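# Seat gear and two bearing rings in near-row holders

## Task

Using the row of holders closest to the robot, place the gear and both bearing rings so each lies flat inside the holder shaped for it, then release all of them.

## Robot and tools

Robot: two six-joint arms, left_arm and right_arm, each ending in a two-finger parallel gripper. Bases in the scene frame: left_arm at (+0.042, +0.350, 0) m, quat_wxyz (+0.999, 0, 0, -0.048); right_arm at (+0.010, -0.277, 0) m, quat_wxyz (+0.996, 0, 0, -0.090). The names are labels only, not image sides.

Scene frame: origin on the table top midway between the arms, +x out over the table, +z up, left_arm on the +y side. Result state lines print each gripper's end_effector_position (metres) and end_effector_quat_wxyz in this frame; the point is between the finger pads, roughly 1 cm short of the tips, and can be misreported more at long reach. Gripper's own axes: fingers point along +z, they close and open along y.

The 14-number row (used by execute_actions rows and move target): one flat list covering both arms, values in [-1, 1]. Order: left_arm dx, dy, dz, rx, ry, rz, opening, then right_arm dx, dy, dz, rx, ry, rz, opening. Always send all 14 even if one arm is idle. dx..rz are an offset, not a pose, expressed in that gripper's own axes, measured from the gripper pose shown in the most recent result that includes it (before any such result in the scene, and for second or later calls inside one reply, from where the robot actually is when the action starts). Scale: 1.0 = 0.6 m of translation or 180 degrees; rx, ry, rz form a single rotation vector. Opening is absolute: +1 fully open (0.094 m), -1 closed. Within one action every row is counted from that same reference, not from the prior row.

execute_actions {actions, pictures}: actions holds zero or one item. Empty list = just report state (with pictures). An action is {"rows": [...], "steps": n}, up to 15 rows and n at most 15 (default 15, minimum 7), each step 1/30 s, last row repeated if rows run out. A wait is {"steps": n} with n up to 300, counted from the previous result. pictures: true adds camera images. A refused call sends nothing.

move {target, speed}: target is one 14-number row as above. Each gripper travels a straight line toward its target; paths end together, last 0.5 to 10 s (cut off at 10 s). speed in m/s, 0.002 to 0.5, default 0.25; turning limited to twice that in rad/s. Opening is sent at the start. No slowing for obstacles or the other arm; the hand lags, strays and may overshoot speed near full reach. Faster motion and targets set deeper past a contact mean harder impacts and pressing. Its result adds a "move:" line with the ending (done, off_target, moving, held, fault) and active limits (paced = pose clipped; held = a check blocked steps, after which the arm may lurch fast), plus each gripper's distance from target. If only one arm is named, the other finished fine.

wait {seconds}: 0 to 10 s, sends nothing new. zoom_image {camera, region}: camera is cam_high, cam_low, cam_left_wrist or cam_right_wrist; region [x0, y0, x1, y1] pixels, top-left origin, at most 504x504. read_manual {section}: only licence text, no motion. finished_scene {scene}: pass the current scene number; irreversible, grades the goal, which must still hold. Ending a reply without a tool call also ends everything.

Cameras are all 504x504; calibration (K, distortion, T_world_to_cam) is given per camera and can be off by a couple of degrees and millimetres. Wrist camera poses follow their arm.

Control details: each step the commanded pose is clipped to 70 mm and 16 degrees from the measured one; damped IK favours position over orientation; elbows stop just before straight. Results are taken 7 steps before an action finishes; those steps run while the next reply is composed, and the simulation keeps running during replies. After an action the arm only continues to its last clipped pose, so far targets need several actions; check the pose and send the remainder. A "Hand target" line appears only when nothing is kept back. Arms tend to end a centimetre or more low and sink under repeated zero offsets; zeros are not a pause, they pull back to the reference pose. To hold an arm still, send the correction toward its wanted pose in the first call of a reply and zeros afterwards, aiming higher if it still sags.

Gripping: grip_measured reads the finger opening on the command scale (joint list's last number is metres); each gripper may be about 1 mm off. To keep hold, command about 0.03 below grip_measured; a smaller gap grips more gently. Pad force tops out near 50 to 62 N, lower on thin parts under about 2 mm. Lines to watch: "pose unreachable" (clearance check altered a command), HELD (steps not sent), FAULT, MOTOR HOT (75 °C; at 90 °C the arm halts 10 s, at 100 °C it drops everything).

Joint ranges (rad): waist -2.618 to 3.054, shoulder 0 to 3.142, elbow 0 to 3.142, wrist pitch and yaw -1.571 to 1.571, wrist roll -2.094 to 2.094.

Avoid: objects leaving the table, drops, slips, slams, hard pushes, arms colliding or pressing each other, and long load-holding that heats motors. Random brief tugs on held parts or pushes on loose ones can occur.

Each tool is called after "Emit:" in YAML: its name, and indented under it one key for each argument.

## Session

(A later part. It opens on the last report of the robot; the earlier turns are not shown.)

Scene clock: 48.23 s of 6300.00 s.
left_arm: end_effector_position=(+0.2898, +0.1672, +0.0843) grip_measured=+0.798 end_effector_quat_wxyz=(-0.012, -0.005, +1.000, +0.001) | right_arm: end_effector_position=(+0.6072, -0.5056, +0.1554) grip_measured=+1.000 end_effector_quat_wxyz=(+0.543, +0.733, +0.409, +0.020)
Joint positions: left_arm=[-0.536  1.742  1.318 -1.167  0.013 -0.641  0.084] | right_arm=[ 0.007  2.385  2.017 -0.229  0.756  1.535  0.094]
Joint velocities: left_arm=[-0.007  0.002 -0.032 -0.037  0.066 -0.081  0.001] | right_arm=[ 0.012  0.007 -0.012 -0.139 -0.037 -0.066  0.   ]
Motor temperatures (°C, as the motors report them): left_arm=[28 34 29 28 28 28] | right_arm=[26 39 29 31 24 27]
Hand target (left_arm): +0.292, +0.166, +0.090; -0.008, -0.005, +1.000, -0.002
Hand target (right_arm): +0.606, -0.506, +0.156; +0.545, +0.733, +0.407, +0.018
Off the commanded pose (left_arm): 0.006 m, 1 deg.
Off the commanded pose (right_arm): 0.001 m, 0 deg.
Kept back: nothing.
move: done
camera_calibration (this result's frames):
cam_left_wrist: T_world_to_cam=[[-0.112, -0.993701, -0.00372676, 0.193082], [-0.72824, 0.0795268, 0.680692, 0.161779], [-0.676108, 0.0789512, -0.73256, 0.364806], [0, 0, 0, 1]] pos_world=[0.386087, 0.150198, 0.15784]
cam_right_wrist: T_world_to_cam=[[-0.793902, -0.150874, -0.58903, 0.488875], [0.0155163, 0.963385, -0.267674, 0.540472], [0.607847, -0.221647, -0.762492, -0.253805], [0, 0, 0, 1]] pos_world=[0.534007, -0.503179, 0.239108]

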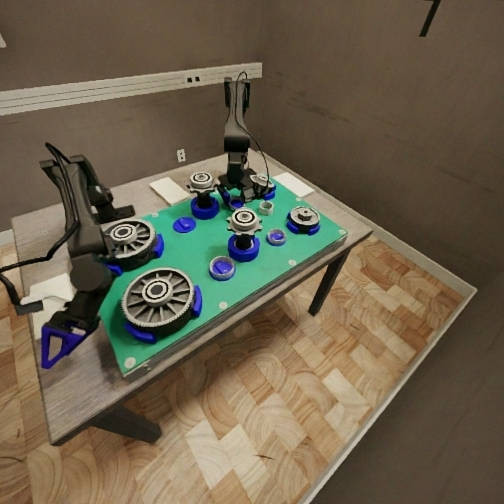

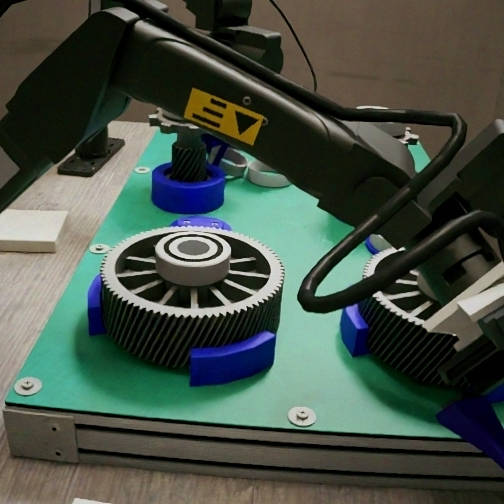

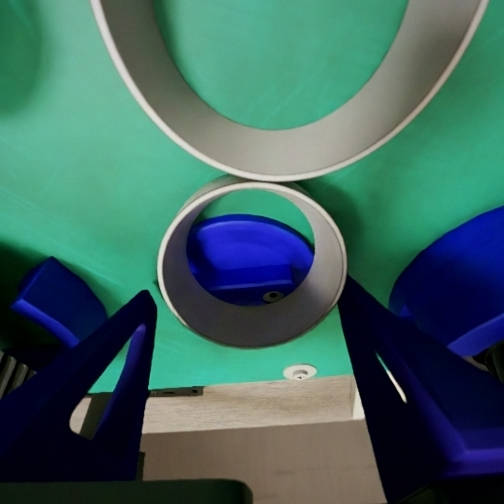

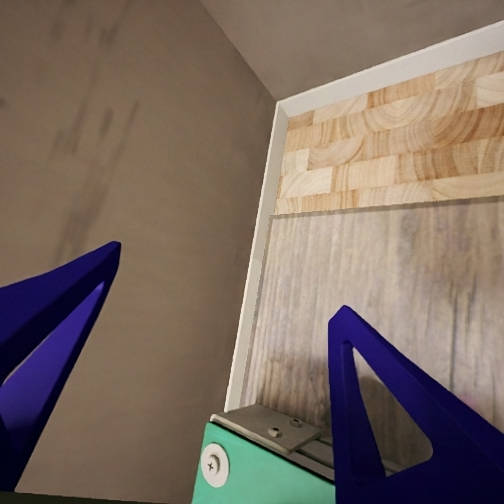

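Something knocked it; checking after it settles.

Emit:
move:
  target: [-0.01,0,-0.08,0,-0.01,0,1,0,0,0,0,0,0,1]
  speed: 0.08

Scene clock: 50.13 s of 6300.00 s.
left_arm: end_effector_position=(+0.2923, +0.1671, +0.1192) grip_measured=+1.000 end_effector_quat_wxyz=(-0.013, -0.005, +1.000, +0.006) | right_arm: end_effector_position=(+0.6079, -0.5048, +0.1550) grip_measured=+1.000 end_effector_quat_wxyz=(+0.542, +0.733, +0.410, +0.023)
Joint positions: left_arm=[-0.536  1.742  1.457 -1.314  0.005 -0.641  0.094] | right_arm=[ 0.007  2.385  2.017 -0.229  0.75   1.536  0.094]
Joint velocities: left_arm=[-0.002  0.007 -0.002 -0.007  0.007  0.022  0.   ] | right_arm=[ 0.012 -0.012 -0.007 -0.066 -0.022  0.007  0.   ]
Motor temperatures (°C, as the motors report them): left_arm=[28 34 29 28 28 28] | right_arm=[26 39 29 31 24 27]
Hand target (left_arm): +0.297, +0.168, +0.132; +0.004, -0.005, +1.000, +0.001
Hand target (right_arm): +0.607, -0.506, +0.155; +0.543, +0.733, +0.409, +0.020
Off the commanded pose (left_arm): 0.014 m, 2 deg.
Off the commanded pose (right_arm): 0.001 m, 0 deg.
Kept back: nothing.
move: off_target (left_arm)
camera_calibration (this result's frames):
cam_left_wrist: T_world_to_cam=[[-0.112199, -0.993585, -0.0141333, 0.194632], [-0.727096, 0.0723948, 0.682708, 0.140468], [-0.677305, 0.0868753, -0.730555, 0.390858], [0, 0, 0, 1]] pos_world=[0.388701, 0.149258, 0.192395]
cam_right_wrist: T_world_to_cam=[[-0.792565, -0.152784, -0.590338, 0.487774], [0.0107414, 0.964455, -0.264029, 0.542528], [0.609693, -0.215601, -0.762752, -0.252494], [0, 0, 0, 1]] pos_world=[0.534709, -0.503157, 0.238604]

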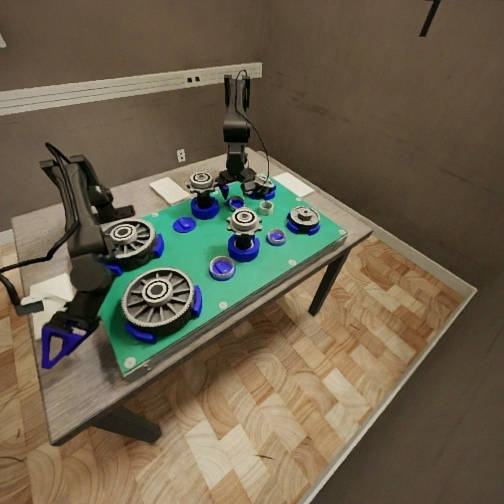

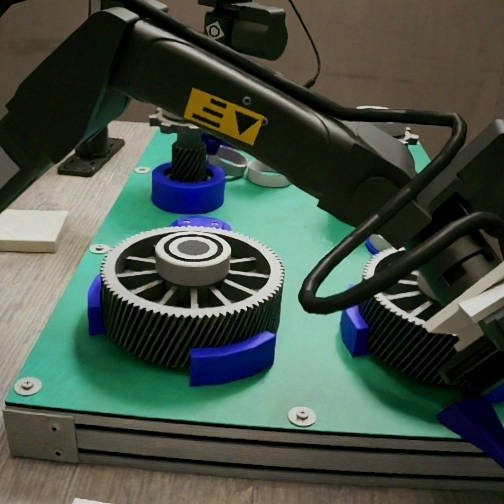

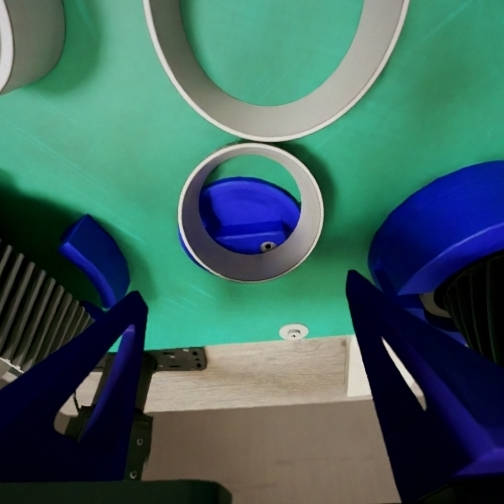

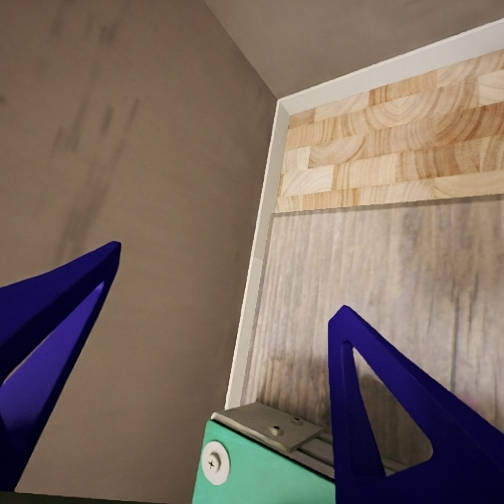

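Emit:
move:
  target: [-0.042,-0.015,0.058,0.004,0.07,0,1,0,0,0,0,0,0,1]
  speed: 0.06

Scene clock: 52.53 s of 6300.00 s.
left_arm: end_effector_position=(+0.3126, +0.1582, +0.0811) grip_measured=+1.000 end_effector_quat_wxyz=(-0.123, -0.006, +0.992, +0.004) | right_arm: end_effector_position=(+0.6087, -0.5041, +0.1546) grip_measured=+1.000 end_effector_quat_wxyz=(+0.541, +0.733, +0.412, +0.025)
Joint positions: left_arm=[-0.458  2.015  1.638 -1.408  0.123 -0.552  0.094] | right_arm=[ 0.007  2.385  2.017 -0.229  0.743  1.536  0.094]
Joint velocities: left_arm=[ 0.007 -0.007 -0.007 -0.022  0.037  0.007  0.   ] | right_arm=[-0.012 -0.007  0.012 -0.007  0.022 -0.007  0.   ]
Motor temperatures (°C, as the motors report them): left_arm=[28 34 29 28 28 28] | right_arm=[26 39 29 31 24 27]
Hand target (left_arm): +0.317, +0.158, +0.085; -0.123, -0.005, +0.992, -0.001
Hand target (right_arm): +0.608, -0.505, +0.155; +0.542, +0.733, +0.410, +0.023
Off the commanded pose (left_arm): 0.005 m, 1 deg.
Off the commanded pose (right_arm): 0.001 m, 0 deg.
Kept back: nothing.
move: done
camera_calibration (this result's frames):
cam_left_wrist: T_world_to_cam=[[-0.108926, -0.993928, 0.0155576, 0.18424], [-0.560386, 0.0743249, 0.82489, 0.117994], [-0.821038, 0.0811334, -0.565079, 0.40993], [0, 0, 0, 1]] pos_world=[0.422759, 0.141092, 0.131444]
cam_right_wrist: T_world_to_cam=[[-0.791367, -0.154914, -0.591389, 0.486607], [0.0057291, 0.96544, -0.260562, 0.544717], [0.611315, -0.209589, -0.763129, -0.251052], [0, 0, 0, 1]] pos_world=[0.535436, -0.503127, 0.238122]

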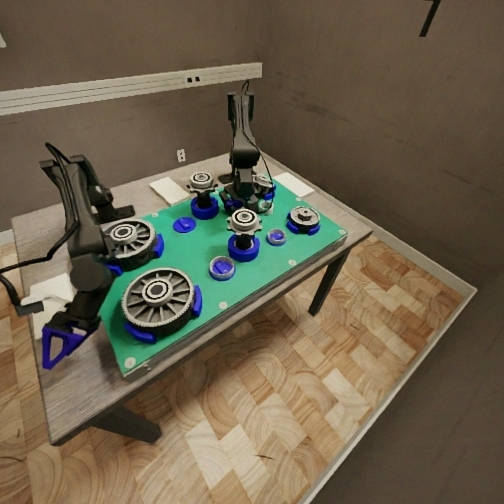

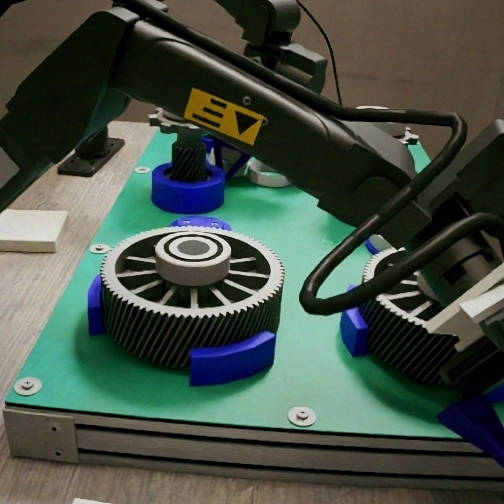

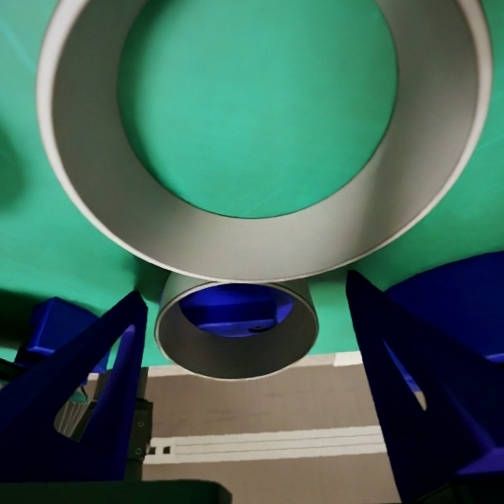

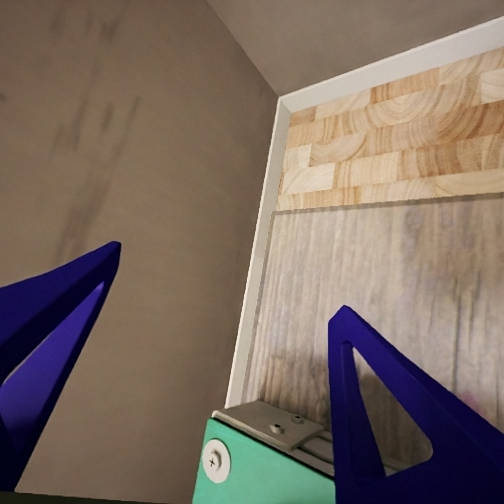

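Emit:
move:
  target: [0.014,0,-0.005,0,0,0,1,0,0,0,0,0,0,1]
  speed: 0.03

Emit:
move:
  target: [0,0,0,0,0,0,0.2,0,0,0,0,0,0,1]

Emit:
move:
  target: [0.035,0.008,-0.04,0,-0.085,0,0.2,0,0,0,0,0,0,1]
  speed: 0.05

Scene clock: 53.53 s of 6300.00 s.
left_arm: end_effector_position=(+0.3118, +0.1584, +0.0813) grip_measured=+1.000 end_effector_quat_wxyz=(-0.125, -0.006, +0.992, +0.004) | right_arm: end_effector_position=(+0.6095, -0.5034, +0.1541) grip_measured=+1.000 end_effector_quat_wxyz=(+0.540, +0.733, +0.414, +0.028)
Joint positions: left_arm=[-0.458  2.015  1.638 -1.411  0.124 -0.553  0.094] | right_arm=[ 0.007  2.385  2.017 -0.229  0.737  1.536  0.094]
Joint velocities: left_arm=[-0.002  0.002 -0.002 -0.022  0.007 -0.095  0.   ] | right_arm=[ 0.012 -0.017  0.002 -0.037 -0.007  0.095  0.   ]
Motor temperatures (°C, as the motors report them): left_arm=[28 34 29 28 28 28] | right_arm=[26 39 29 31 24 27]
Hand target (left_arm): +0.305, +0.158, +0.086; -0.123, -0.006, +0.992, +0.004
Hand target (right_arm): +0.609, -0.504, +0.155; +0.541, +0.733, +0.412, +0.025
Off the commanded pose (left_arm): 0.008 m, 0 deg.
Off the commanded pose (right_arm): 0.001 m, 0 deg.
Kept back: nothing.
move: done
camera_calibration (this result's frames):
cam_left_wrist: T_world_to_cam=[[-0.107808, -0.994055, 0.0152386, 0.184044], [-0.557409, 0.0731307, 0.827011, 0.116419], [-0.823208, 0.0806646, -0.56198, 0.409844], [0, 0, 0, 1]] pos_world=[0.422122, 0.141376, 0.13124]
cam_right_wrist: T_world_to_cam=[[-0.790156, -0.157033, -0.592447, 0.485439], [0.000709436, 0.966386, -0.257096, 0.546896], [0.612905, -0.203566, -0.763484, -0.249594], [0, 0, 0, 1]] pos_world=[0.536163, -0.503091, 0.23764]

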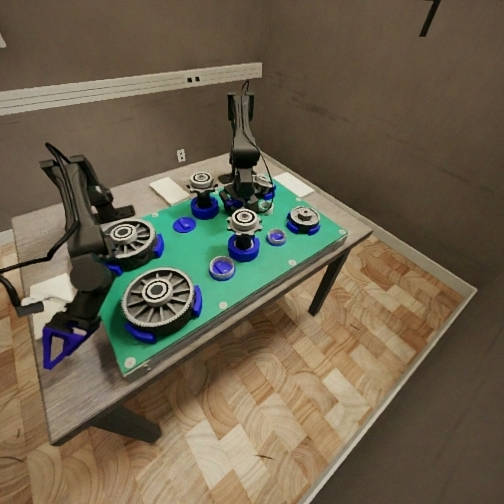

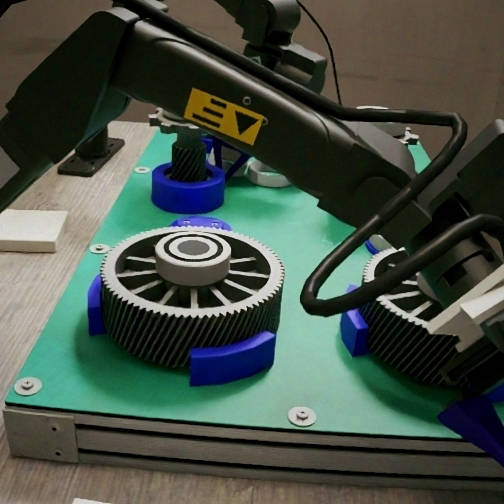

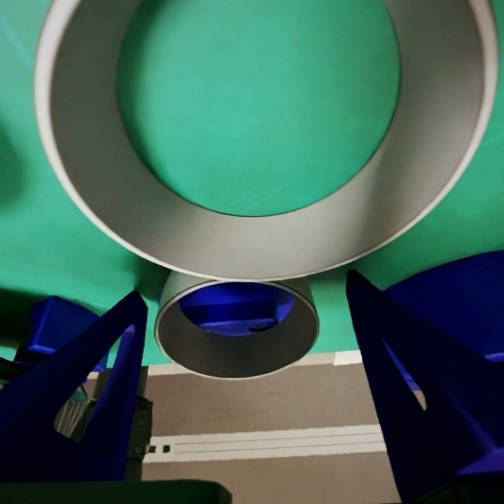

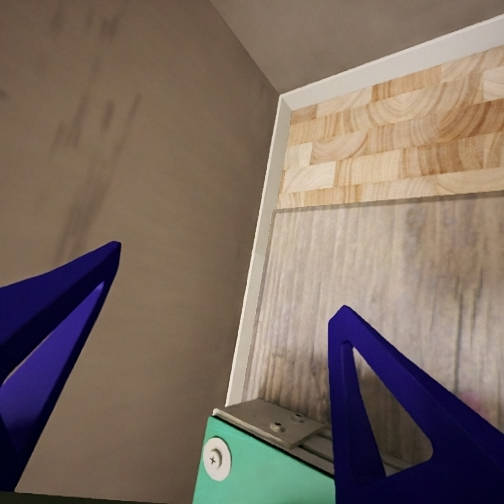

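Scene clock: 54.03 s of 6300.00 s.
left_arm: end_effector_position=(+0.3120, +0.1657, +0.0819) grip_measured=+0.291 end_effector_quat_wxyz=(-0.124, -0.008, +0.992, +0.018) | right_arm: end_effector_position=(+0.6103, -0.5026, +0.1537) grip_measured=+1.000 end_effector_quat_wxyz=(+0.538, +0.732, +0.416, +0.030)
Joint positions: left_arm=[-0.452  2.015  1.638 -1.426  0.099 -0.552  0.061] | right_arm=[ 0.007  2.385  2.017 -0.229  0.73   1.536  0.094]
Joint velocities: left_arm=[-0.007 -0.002  0.002 -0.007 -0.051 -0.022 -0.001] | right_arm=[-0.027 -0.007  0.002 -0.022 -0.007 -0.066  0.   ]
Motor temperatures (°C, as the motors report them): left_arm=[28 34 29 28 28 28] | right_arm=[26 39 29 31 24 27]
Hand target (left_arm): +0.312, +0.159, +0.081; -0.125, -0.006, +0.992, +0.005
Hand target (right_arm): +0.610, -0.503, +0.154; +0.540, +0.733, +0.414, +0.028
Off the commanded pose (left_arm): 0.007 m, 2 deg.
Off the commanded pose (right_arm): 0.001 m, 0 deg.
Kept back: nothing.
move: done
camera_calibration (this result's frames):
cam_left_wrist: T_world_to_cam=[[-0.108722, -0.993993, -0.0125255, 0.193811], [-0.557576, 0.0505459, 0.828586, 0.11915], [-0.822976, 0.0970693, -0.559722, 0.406757], [0, 0, 0, 1]] pos_world=[0.422257, 0.147141, 0.131372]
cam_right_wrist: T_world_to_cam=[[-0.788787, -0.158906, -0.593772, 0.48434], [-0.00408911, 0.96734, -0.253448, 0.548921], [0.614654, -0.197489, -0.763675, -0.248237], [0, 0, 0, 1]] pos_world=[0.536865, -0.503053, 0.237138]

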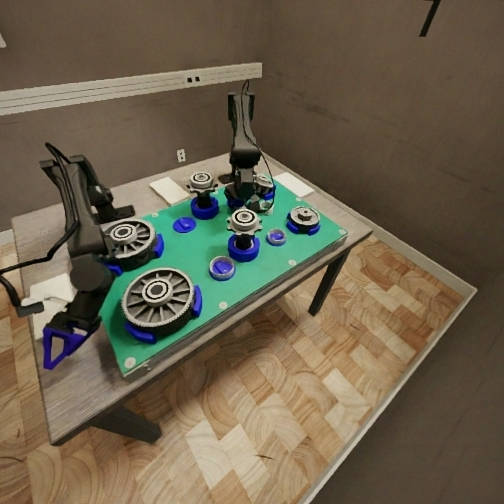

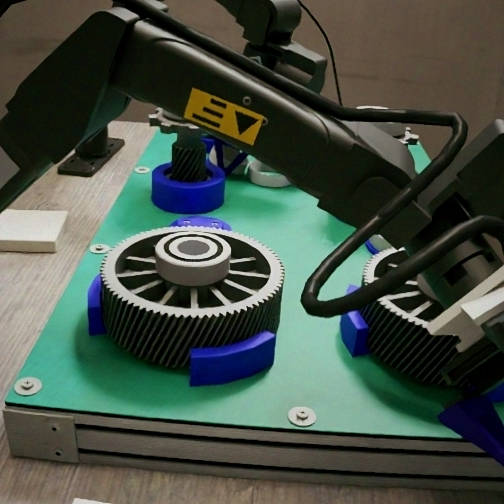

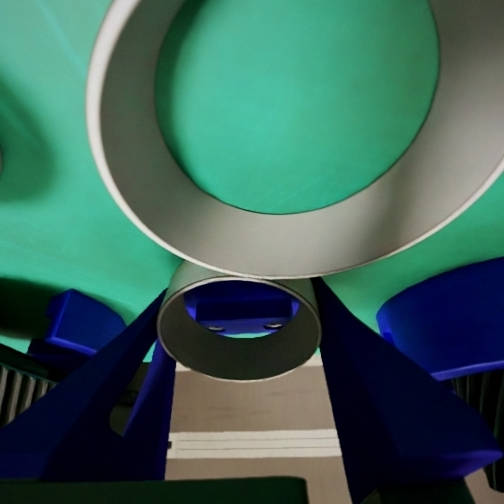

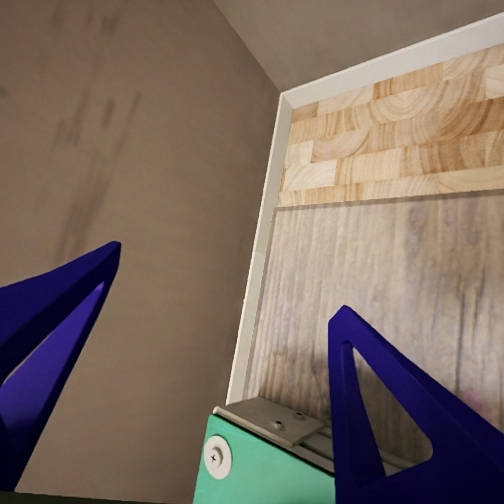

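Scene clock: 56.97 s of 6300.00 s.
left_arm: end_effector_position=(+0.2965, +0.1716, +0.1049) grip_measured=+0.291 end_effector_quat_wxyz=(-0.008, -0.006, +1.000, +0.024) | right_arm: end_effector_position=(+0.6111, -0.5019, +0.1533) grip_measured=+1.000 end_effector_quat_wxyz=(+0.537, +0.732, +0.417, +0.033)
Joint positions: left_arm=[-0.535  1.76   1.421 -1.273 -0.029 -0.643  0.061] | right_arm=[ 0.007  2.385  2.017 -0.229  0.724  1.536  0.094]
Joint velocities: left_arm=[-0.002  0.002 -0.002  0.022  0.007  0.051 -0.001] | right_arm=[-0.002 -0.002 -0.002  0.007 -0.066 -0.051  0.   ]
Motor temperatures (°C, as the motors report them): left_arm=[28 34 29 28 28 28] | right_arm=[26 39 29 31 24 27]
Hand target (left_arm): +0.297, +0.170, +0.109; +0.009, -0.007, +1.000, +0.020
Hand target (right_arm): +0.610, -0.503, +0.154; +0.538, +0.732, +0.416, +0.030
Off the commanded pose (left_arm): 0.006 m, 2 deg.
Off the commanded pose (right_arm): 0.001 m, 0 deg.
Kept back: nothing.
move: done
camera_calibration (this result's frames):
cam_left_wrist: T_world_to_cam=[[-0.110786, -0.992583, -0.0500533, 0.202638], [-0.733699, 0.0477112, 0.677798, 0.159658], [-0.670383, 0.111814, -0.733543, 0.376799], [0, 0, 0, 1]] pos_world=[0.392189, 0.151386, 0.178325]
cam_right_wrist: T_world_to_cam=[[-0.787554, -0.161003, -0.594842, 0.483171], [-0.00912325, 0.968208, -0.249981, 0.551079], [0.616179, -0.191447, -0.763984, -0.246749], [0, 0, 0, 1]] pos_world=[0.537592, -0.503006, 0.236657]

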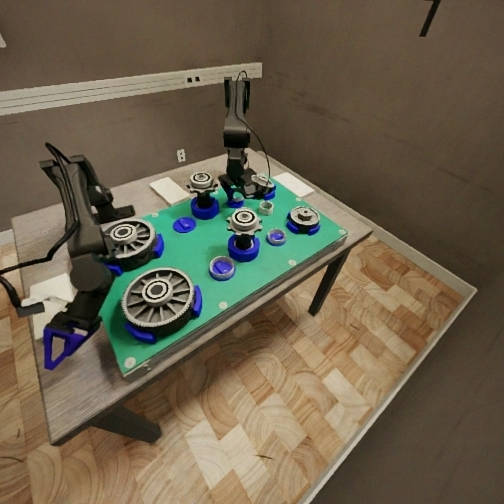

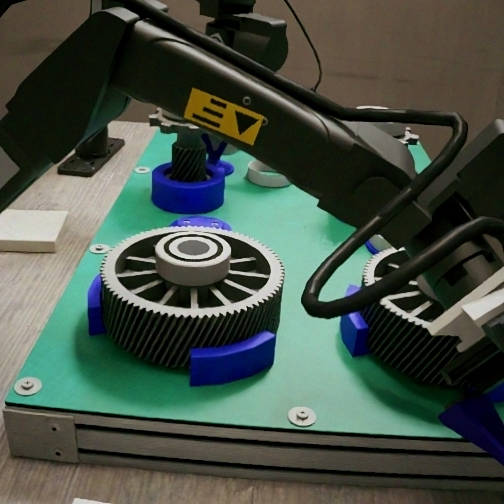

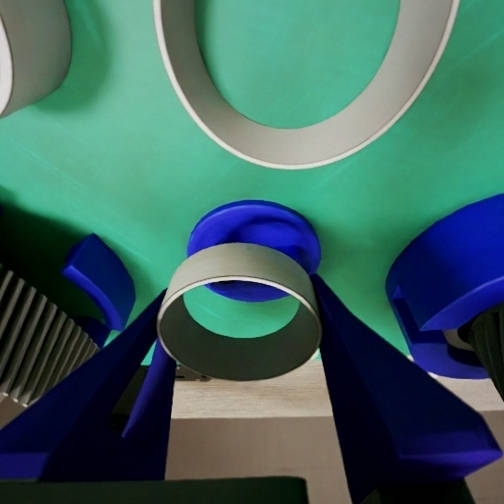

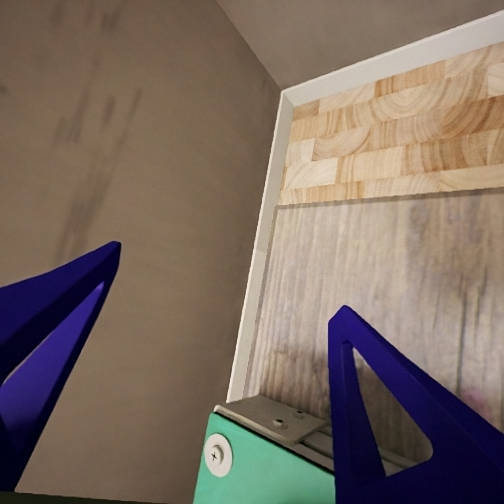

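Emit:
move:
  target: [-0.002,-0.014,0.022,0.015,-0.005,0,0.2,0,0,0,0,0,0,1]
  speed: 0.025

Scene clock: 58.43 s of 6300.00 s.
left_arm: end_effector_position=(+0.2968, +0.1660, +0.0910) grip_measured=+0.291 end_effector_quat_wxyz=(-0.007, -0.007, +1.000, +0.007) | right_arm: end_effector_position=(+0.6118, -0.5012, +0.1529) grip_measured=+1.000 end_effector_quat_wxyz=(+0.536, +0.732, +0.419, +0.035)
Joint positions: left_arm=[-0.535  1.76   1.367 -1.197 -0.004 -0.644  0.061] | right_arm=[ 0.007  2.385  2.017 -0.229  0.718  1.536  0.094]
Joint velocities: left_arm=[ 0.007  0.012 -0.012  0.066  0.007  0.051 -0.   ] | right_arm=[-0.002 -0.017 -0.007  0.022 -0.007 -0.007  0.   ]
Motor temperatures (°C, as the motors report them): left_arm=[28 34 29 28 28 28] | right_arm=[26 39 29 31 24 27]
Hand target (left_arm): +0.298, +0.164, +0.091; +0.000, -0.006, +1.000, +0.000
Hand target (right_arm): +0.611, -0.502, +0.153; +0.537, +0.732, +0.417, +0.033
Off the commanded pose (left_arm): 0.002 m, 1 deg.
Off the commanded pose (right_arm): 0.001 m, 0 deg.
Kept back: nothing.
move: done
camera_calibration (this result's frames):
cam_left_wrist: T_world_to_cam=[[-0.109189, -0.993859, -0.0179603, 0.193154], [-0.73558, 0.0686342, 0.673952, 0.166985], [-0.66858, 0.0867992, -0.738557, 0.371509], [0, 0, 0, 1]] pos_world=[0.392305, 0.14826, 0.16531]
cam_right_wrist: T_world_to_cam=[[-0.786237, -0.162727, -0.596114, 0.482141], [-0.0136399, 0.969037, -0.246537, 0.552957], [0.617775, -0.185705, -0.764112, -0.24545], [0, 0, 0, 1]] pos_world=[0.538252, -0.50296, 0.236184]

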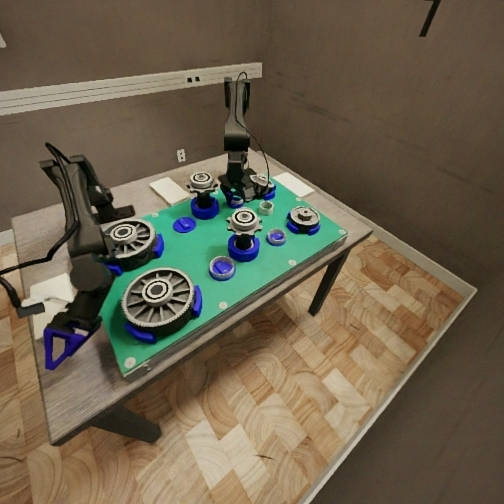

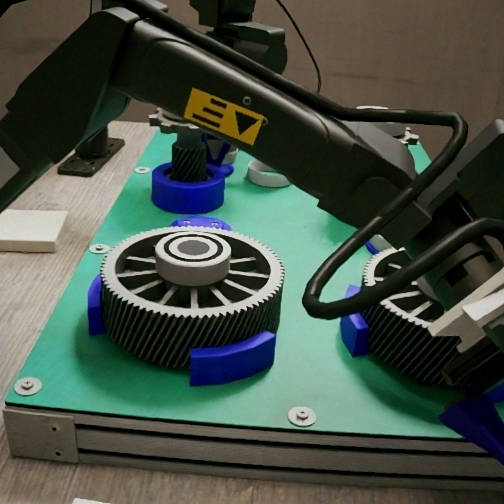

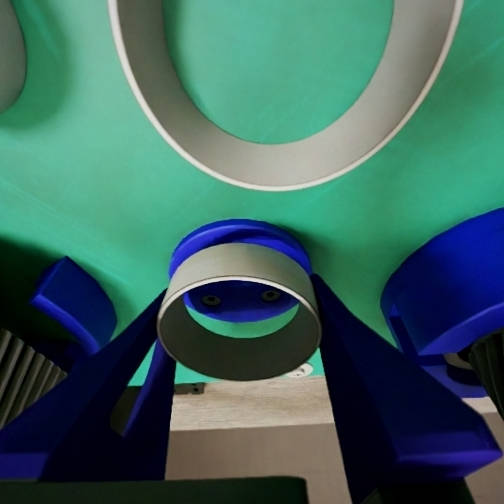

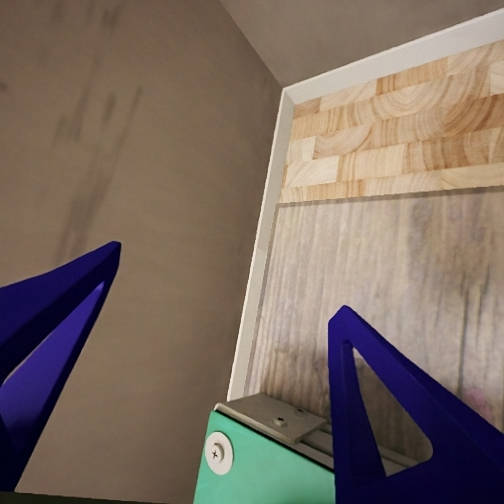

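Moving a little forward and down.

Emit:
move:
  target: [-0.014,0,0.022,0.003,0,0,0.2,0,0,0,0,0,0,1]
  speed: 0.015

Scene clock: 59.93 s of 6300.00 s.
left_arm: end_effector_position=(+0.3040, +0.1637, +0.0849) grip_measured=+0.291 end_effector_quat_wxyz=(-0.003, -0.007, +1.000, +0.003) | right_arm: end_effector_position=(+0.6126, -0.5005, +0.1524) grip_measured=+1.000 end_effector_quat_wxyz=(+0.535, +0.732, +0.421, +0.037)
Joint positions: left_arm=[-0.526  1.78   1.367 -1.166 -0.001 -0.636  0.061] | right_arm=[ 0.007  2.385  2.017 -0.229  0.711  1.536  0.094]
Joint velocities: left_arm=[-0.007 -0.002  0.002  0.007  0.051  0.022  0.   ] | right_arm=[-0.017  0.002 -0.007 -0.022 -0.007 -0.022  0.   ]
Motor temperatures (°C, as the motors report them): left_arm=[28 34 29 28 28 28] | right_arm=[26 39 30 31 24 27]
Hand target (left_arm): +0.305, +0.166, +0.078; -0.007, -0.007, +1.000, +0.003
Hand target (right_arm): +0.612, -0.501, +0.153; +0.536, +0.732, +0.419, +0.035
Off the commanded pose (left_arm): 0.008 m, 0 deg.
Off the commanded pose (right_arm): 0.001 m, 0 deg.
Kept back: nothing.
move: done
camera_calibration (this result's frames):
cam_left_wrist: T_world_to_cam=[[-0.107908, -0.994116, -0.00941169, 0.190544], [-0.740274, 0.074028, 0.668217, 0.177598], [-0.663589, 0.0790732, -0.743907, 0.37219], [0, 0, 0, 1]] pos_world=[0.399013, 0.146846, 0.159994]
cam_right_wrist: T_world_to_cam=[[-0.784982, -0.164802, -0.597197, 0.480972], [-0.0186873, 0.969829, -0.24307, 0.555094], [0.619237, -0.179645, -0.764378, -0.243932], [0, 0, 0, 1]] pos_world=[0.538979, -0.502902, 0.235705]

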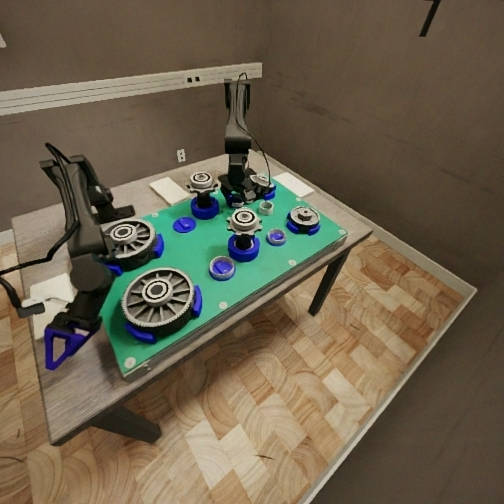

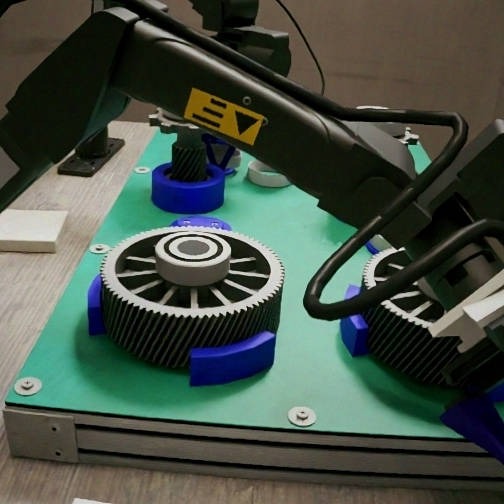

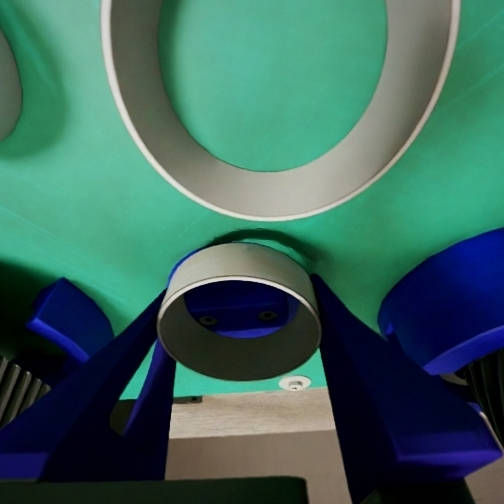

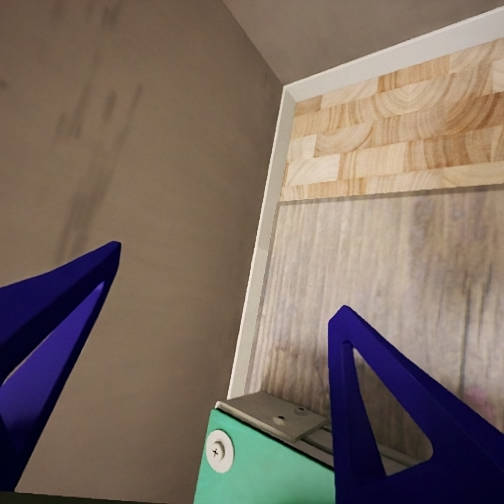

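Overshot; sliding back about 4 mm.

Emit:
move:
  target: [0.014,0.004,0.006,0,0,0,0.2,0,0,0,0,0,0,1]
  speed: 0.01

Scene clock: 61.37 s of 6300.00 s.
left_arm: end_effector_position=(+0.2997, +0.1681, +0.0832) grip_measured=+0.291 end_effector_quat_wxyz=(-0.004, -0.007, +1.000, +0.007) | right_arm: end_effector_position=(+0.6133, -0.4997, +0.1520) grip_measured=+1.000 end_effector_quat_wxyz=(+0.533, +0.732, +0.422, +0.040)
Joint positions: left_arm=[-0.526  1.764  1.34  -1.161 -0.007 -0.635  0.061] | right_arm=[ 0.007  2.385  2.017 -0.229  0.705  1.537  0.094]
Joint velocities: left_arm=[-0.017  0.007 -0.012 -0.022 -0.051 -0.051 -0.001] | right_arm=[ 0.002  0.002  0.002 -0.007  0.022 -0.066  0.   ]
Motor temperatures (°C, as the motors report them): left_arm=[28 34 29 28 28 28] | right_arm=[26 40 30 31 24 27]
Hand target (left_arm): +0.295, +0.166, +0.081; -0.004, -0.007, +1.000, +0.003
Hand target (right_arm): +0.613, -0.500, +0.152; +0.535, +0.732, +0.420, +0.038
Off the commanded pose (left_arm): 0.005 m, 0 deg.
Off the commanded pose (right_arm): 0.001 m, 0 deg.
Kept back: nothing.
move: done
camera_calibration (this result's frames):
cam_left_wrist: T_world_to_cam=[[-0.108367, -0.99396, -0.0173466, 0.195209], [-0.739711, 0.0689651, 0.669381, 0.175813], [-0.664141, 0.08537, -0.742717, 0.366773], [0, 0, 0, 1]] pos_world=[0.394794, 0.150594, 0.158109]
cam_right_wrist: T_world_to_cam=[[-0.783572, -0.166622, -0.598542, 0.479875], [-0.0235143, 0.970631, -0.239421, 0.557078], [0.620856, -0.173529, -0.764477, -0.242514], [0, 0, 0, 1]] pos_world=[0.539682, -0.502843, 0.235205]

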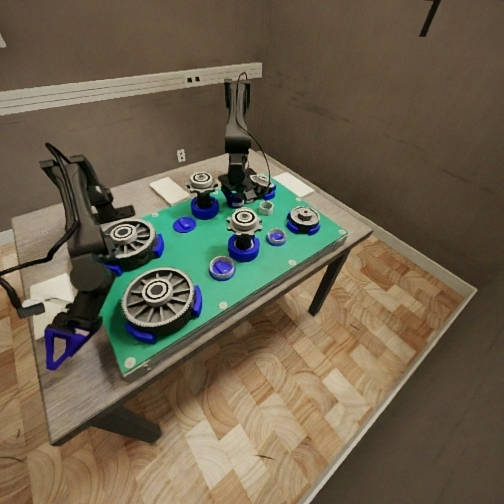

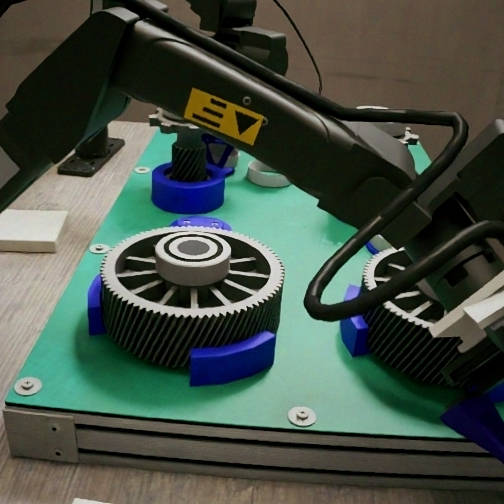

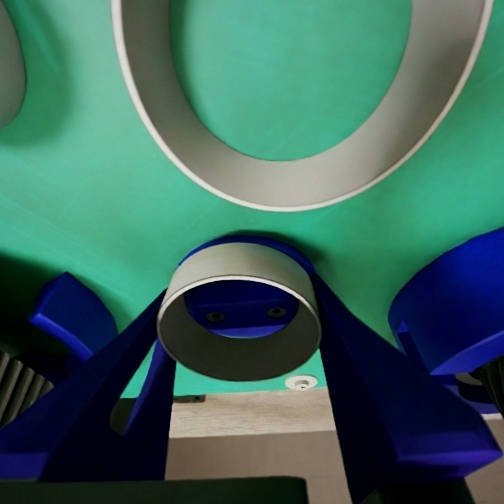

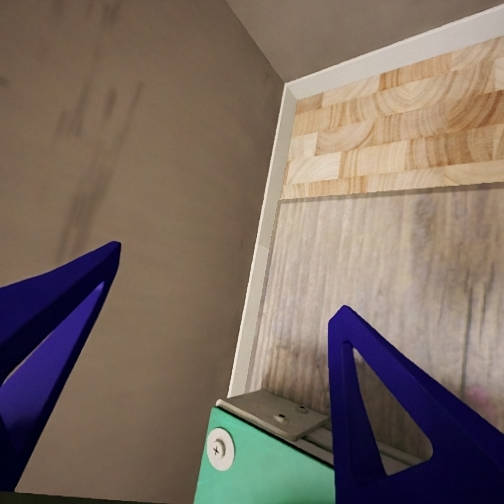

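Emit:
move:
  target: [0.007,-0.008,0.012,0.003,0,0,0.2,0,0,0,0,0,0,1]
  speed: 0.01

Scene clock: 64.50 s of 6300.00 s.
left_arm: end_effector_position=(+0.2991, +0.1687, +0.0824) grip_measured=+0.291 end_effector_quat_wxyz=(-0.005, -0.008, +1.000, +0.008) | right_arm: end_effector_position=(+0.6140, -0.4990, +0.1516) grip_measured=+1.000 end_effector_quat_wxyz=(+0.532, +0.732, +0.424, +0.042)
Joint positions: left_arm=[-0.526  1.764  1.337 -1.16  -0.007 -0.638  0.061] | right_arm=[ 0.007  2.385  2.017 -0.229  0.698  1.537  0.094]
Joint velocities: left_arm=[-0.002 -0.002 -0.027  0.066 -0.007 -0.022 -0.   ] | right_arm=[-0.007 -0.012 -0.012  0.022  0.007  0.022  0.   ]
Motor temperatures (°C, as the motors report them): left_arm=[28 34 29 28 28 28] | right_arm=[26 40 30 31 24 27]
Hand target (left_arm): +0.295, +0.163, +0.076; -0.004, -0.007, +1.000, +0.002
Hand target (right_arm): +0.613, -0.500, +0.152; +0.533, +0.732, +0.422, +0.040
Off the commanded pose (left_arm): 0.009 m, 1 deg.
Off the commanded pose (right_arm): 0.001 m, 0 deg.
Kept back: nothing.
move: done
camera_calibration (this result's frames):
cam_left_wrist: T_world_to_cam=[[-0.105376, -0.994244, -0.0193542, 0.195036], [-0.738788, 0.0652436, 0.670772, 0.176134], [-0.665649, 0.0849818, -0.741411, 0.366116], [0, 0, 0, 1]] pos_world=[0.394383, 0.151309, 0.157071]
cam_right_wrist: T_world_to_cam=[[-0.78237, -0.168554, -0.599573, 0.478774], [-0.0282767, 0.971303, -0.236158, 0.559069], [0.622172, -0.167809, -0.764684, -0.241058], [0, 0, 0, 1]] pos_world=[0.540366, -0.502778, 0.234755]

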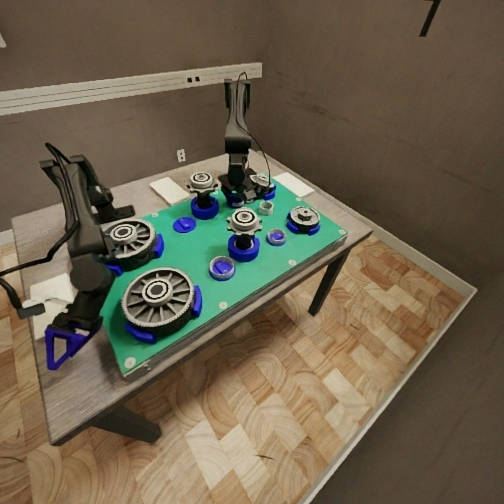

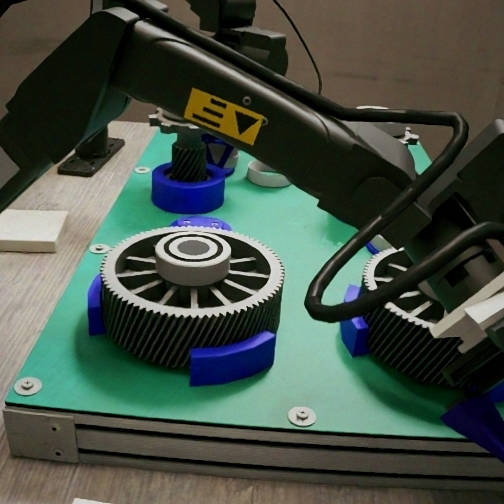

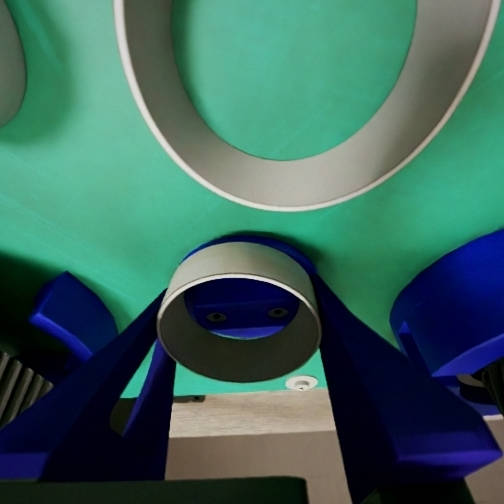

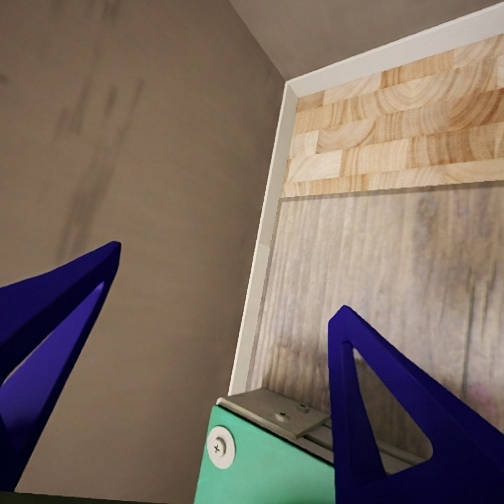

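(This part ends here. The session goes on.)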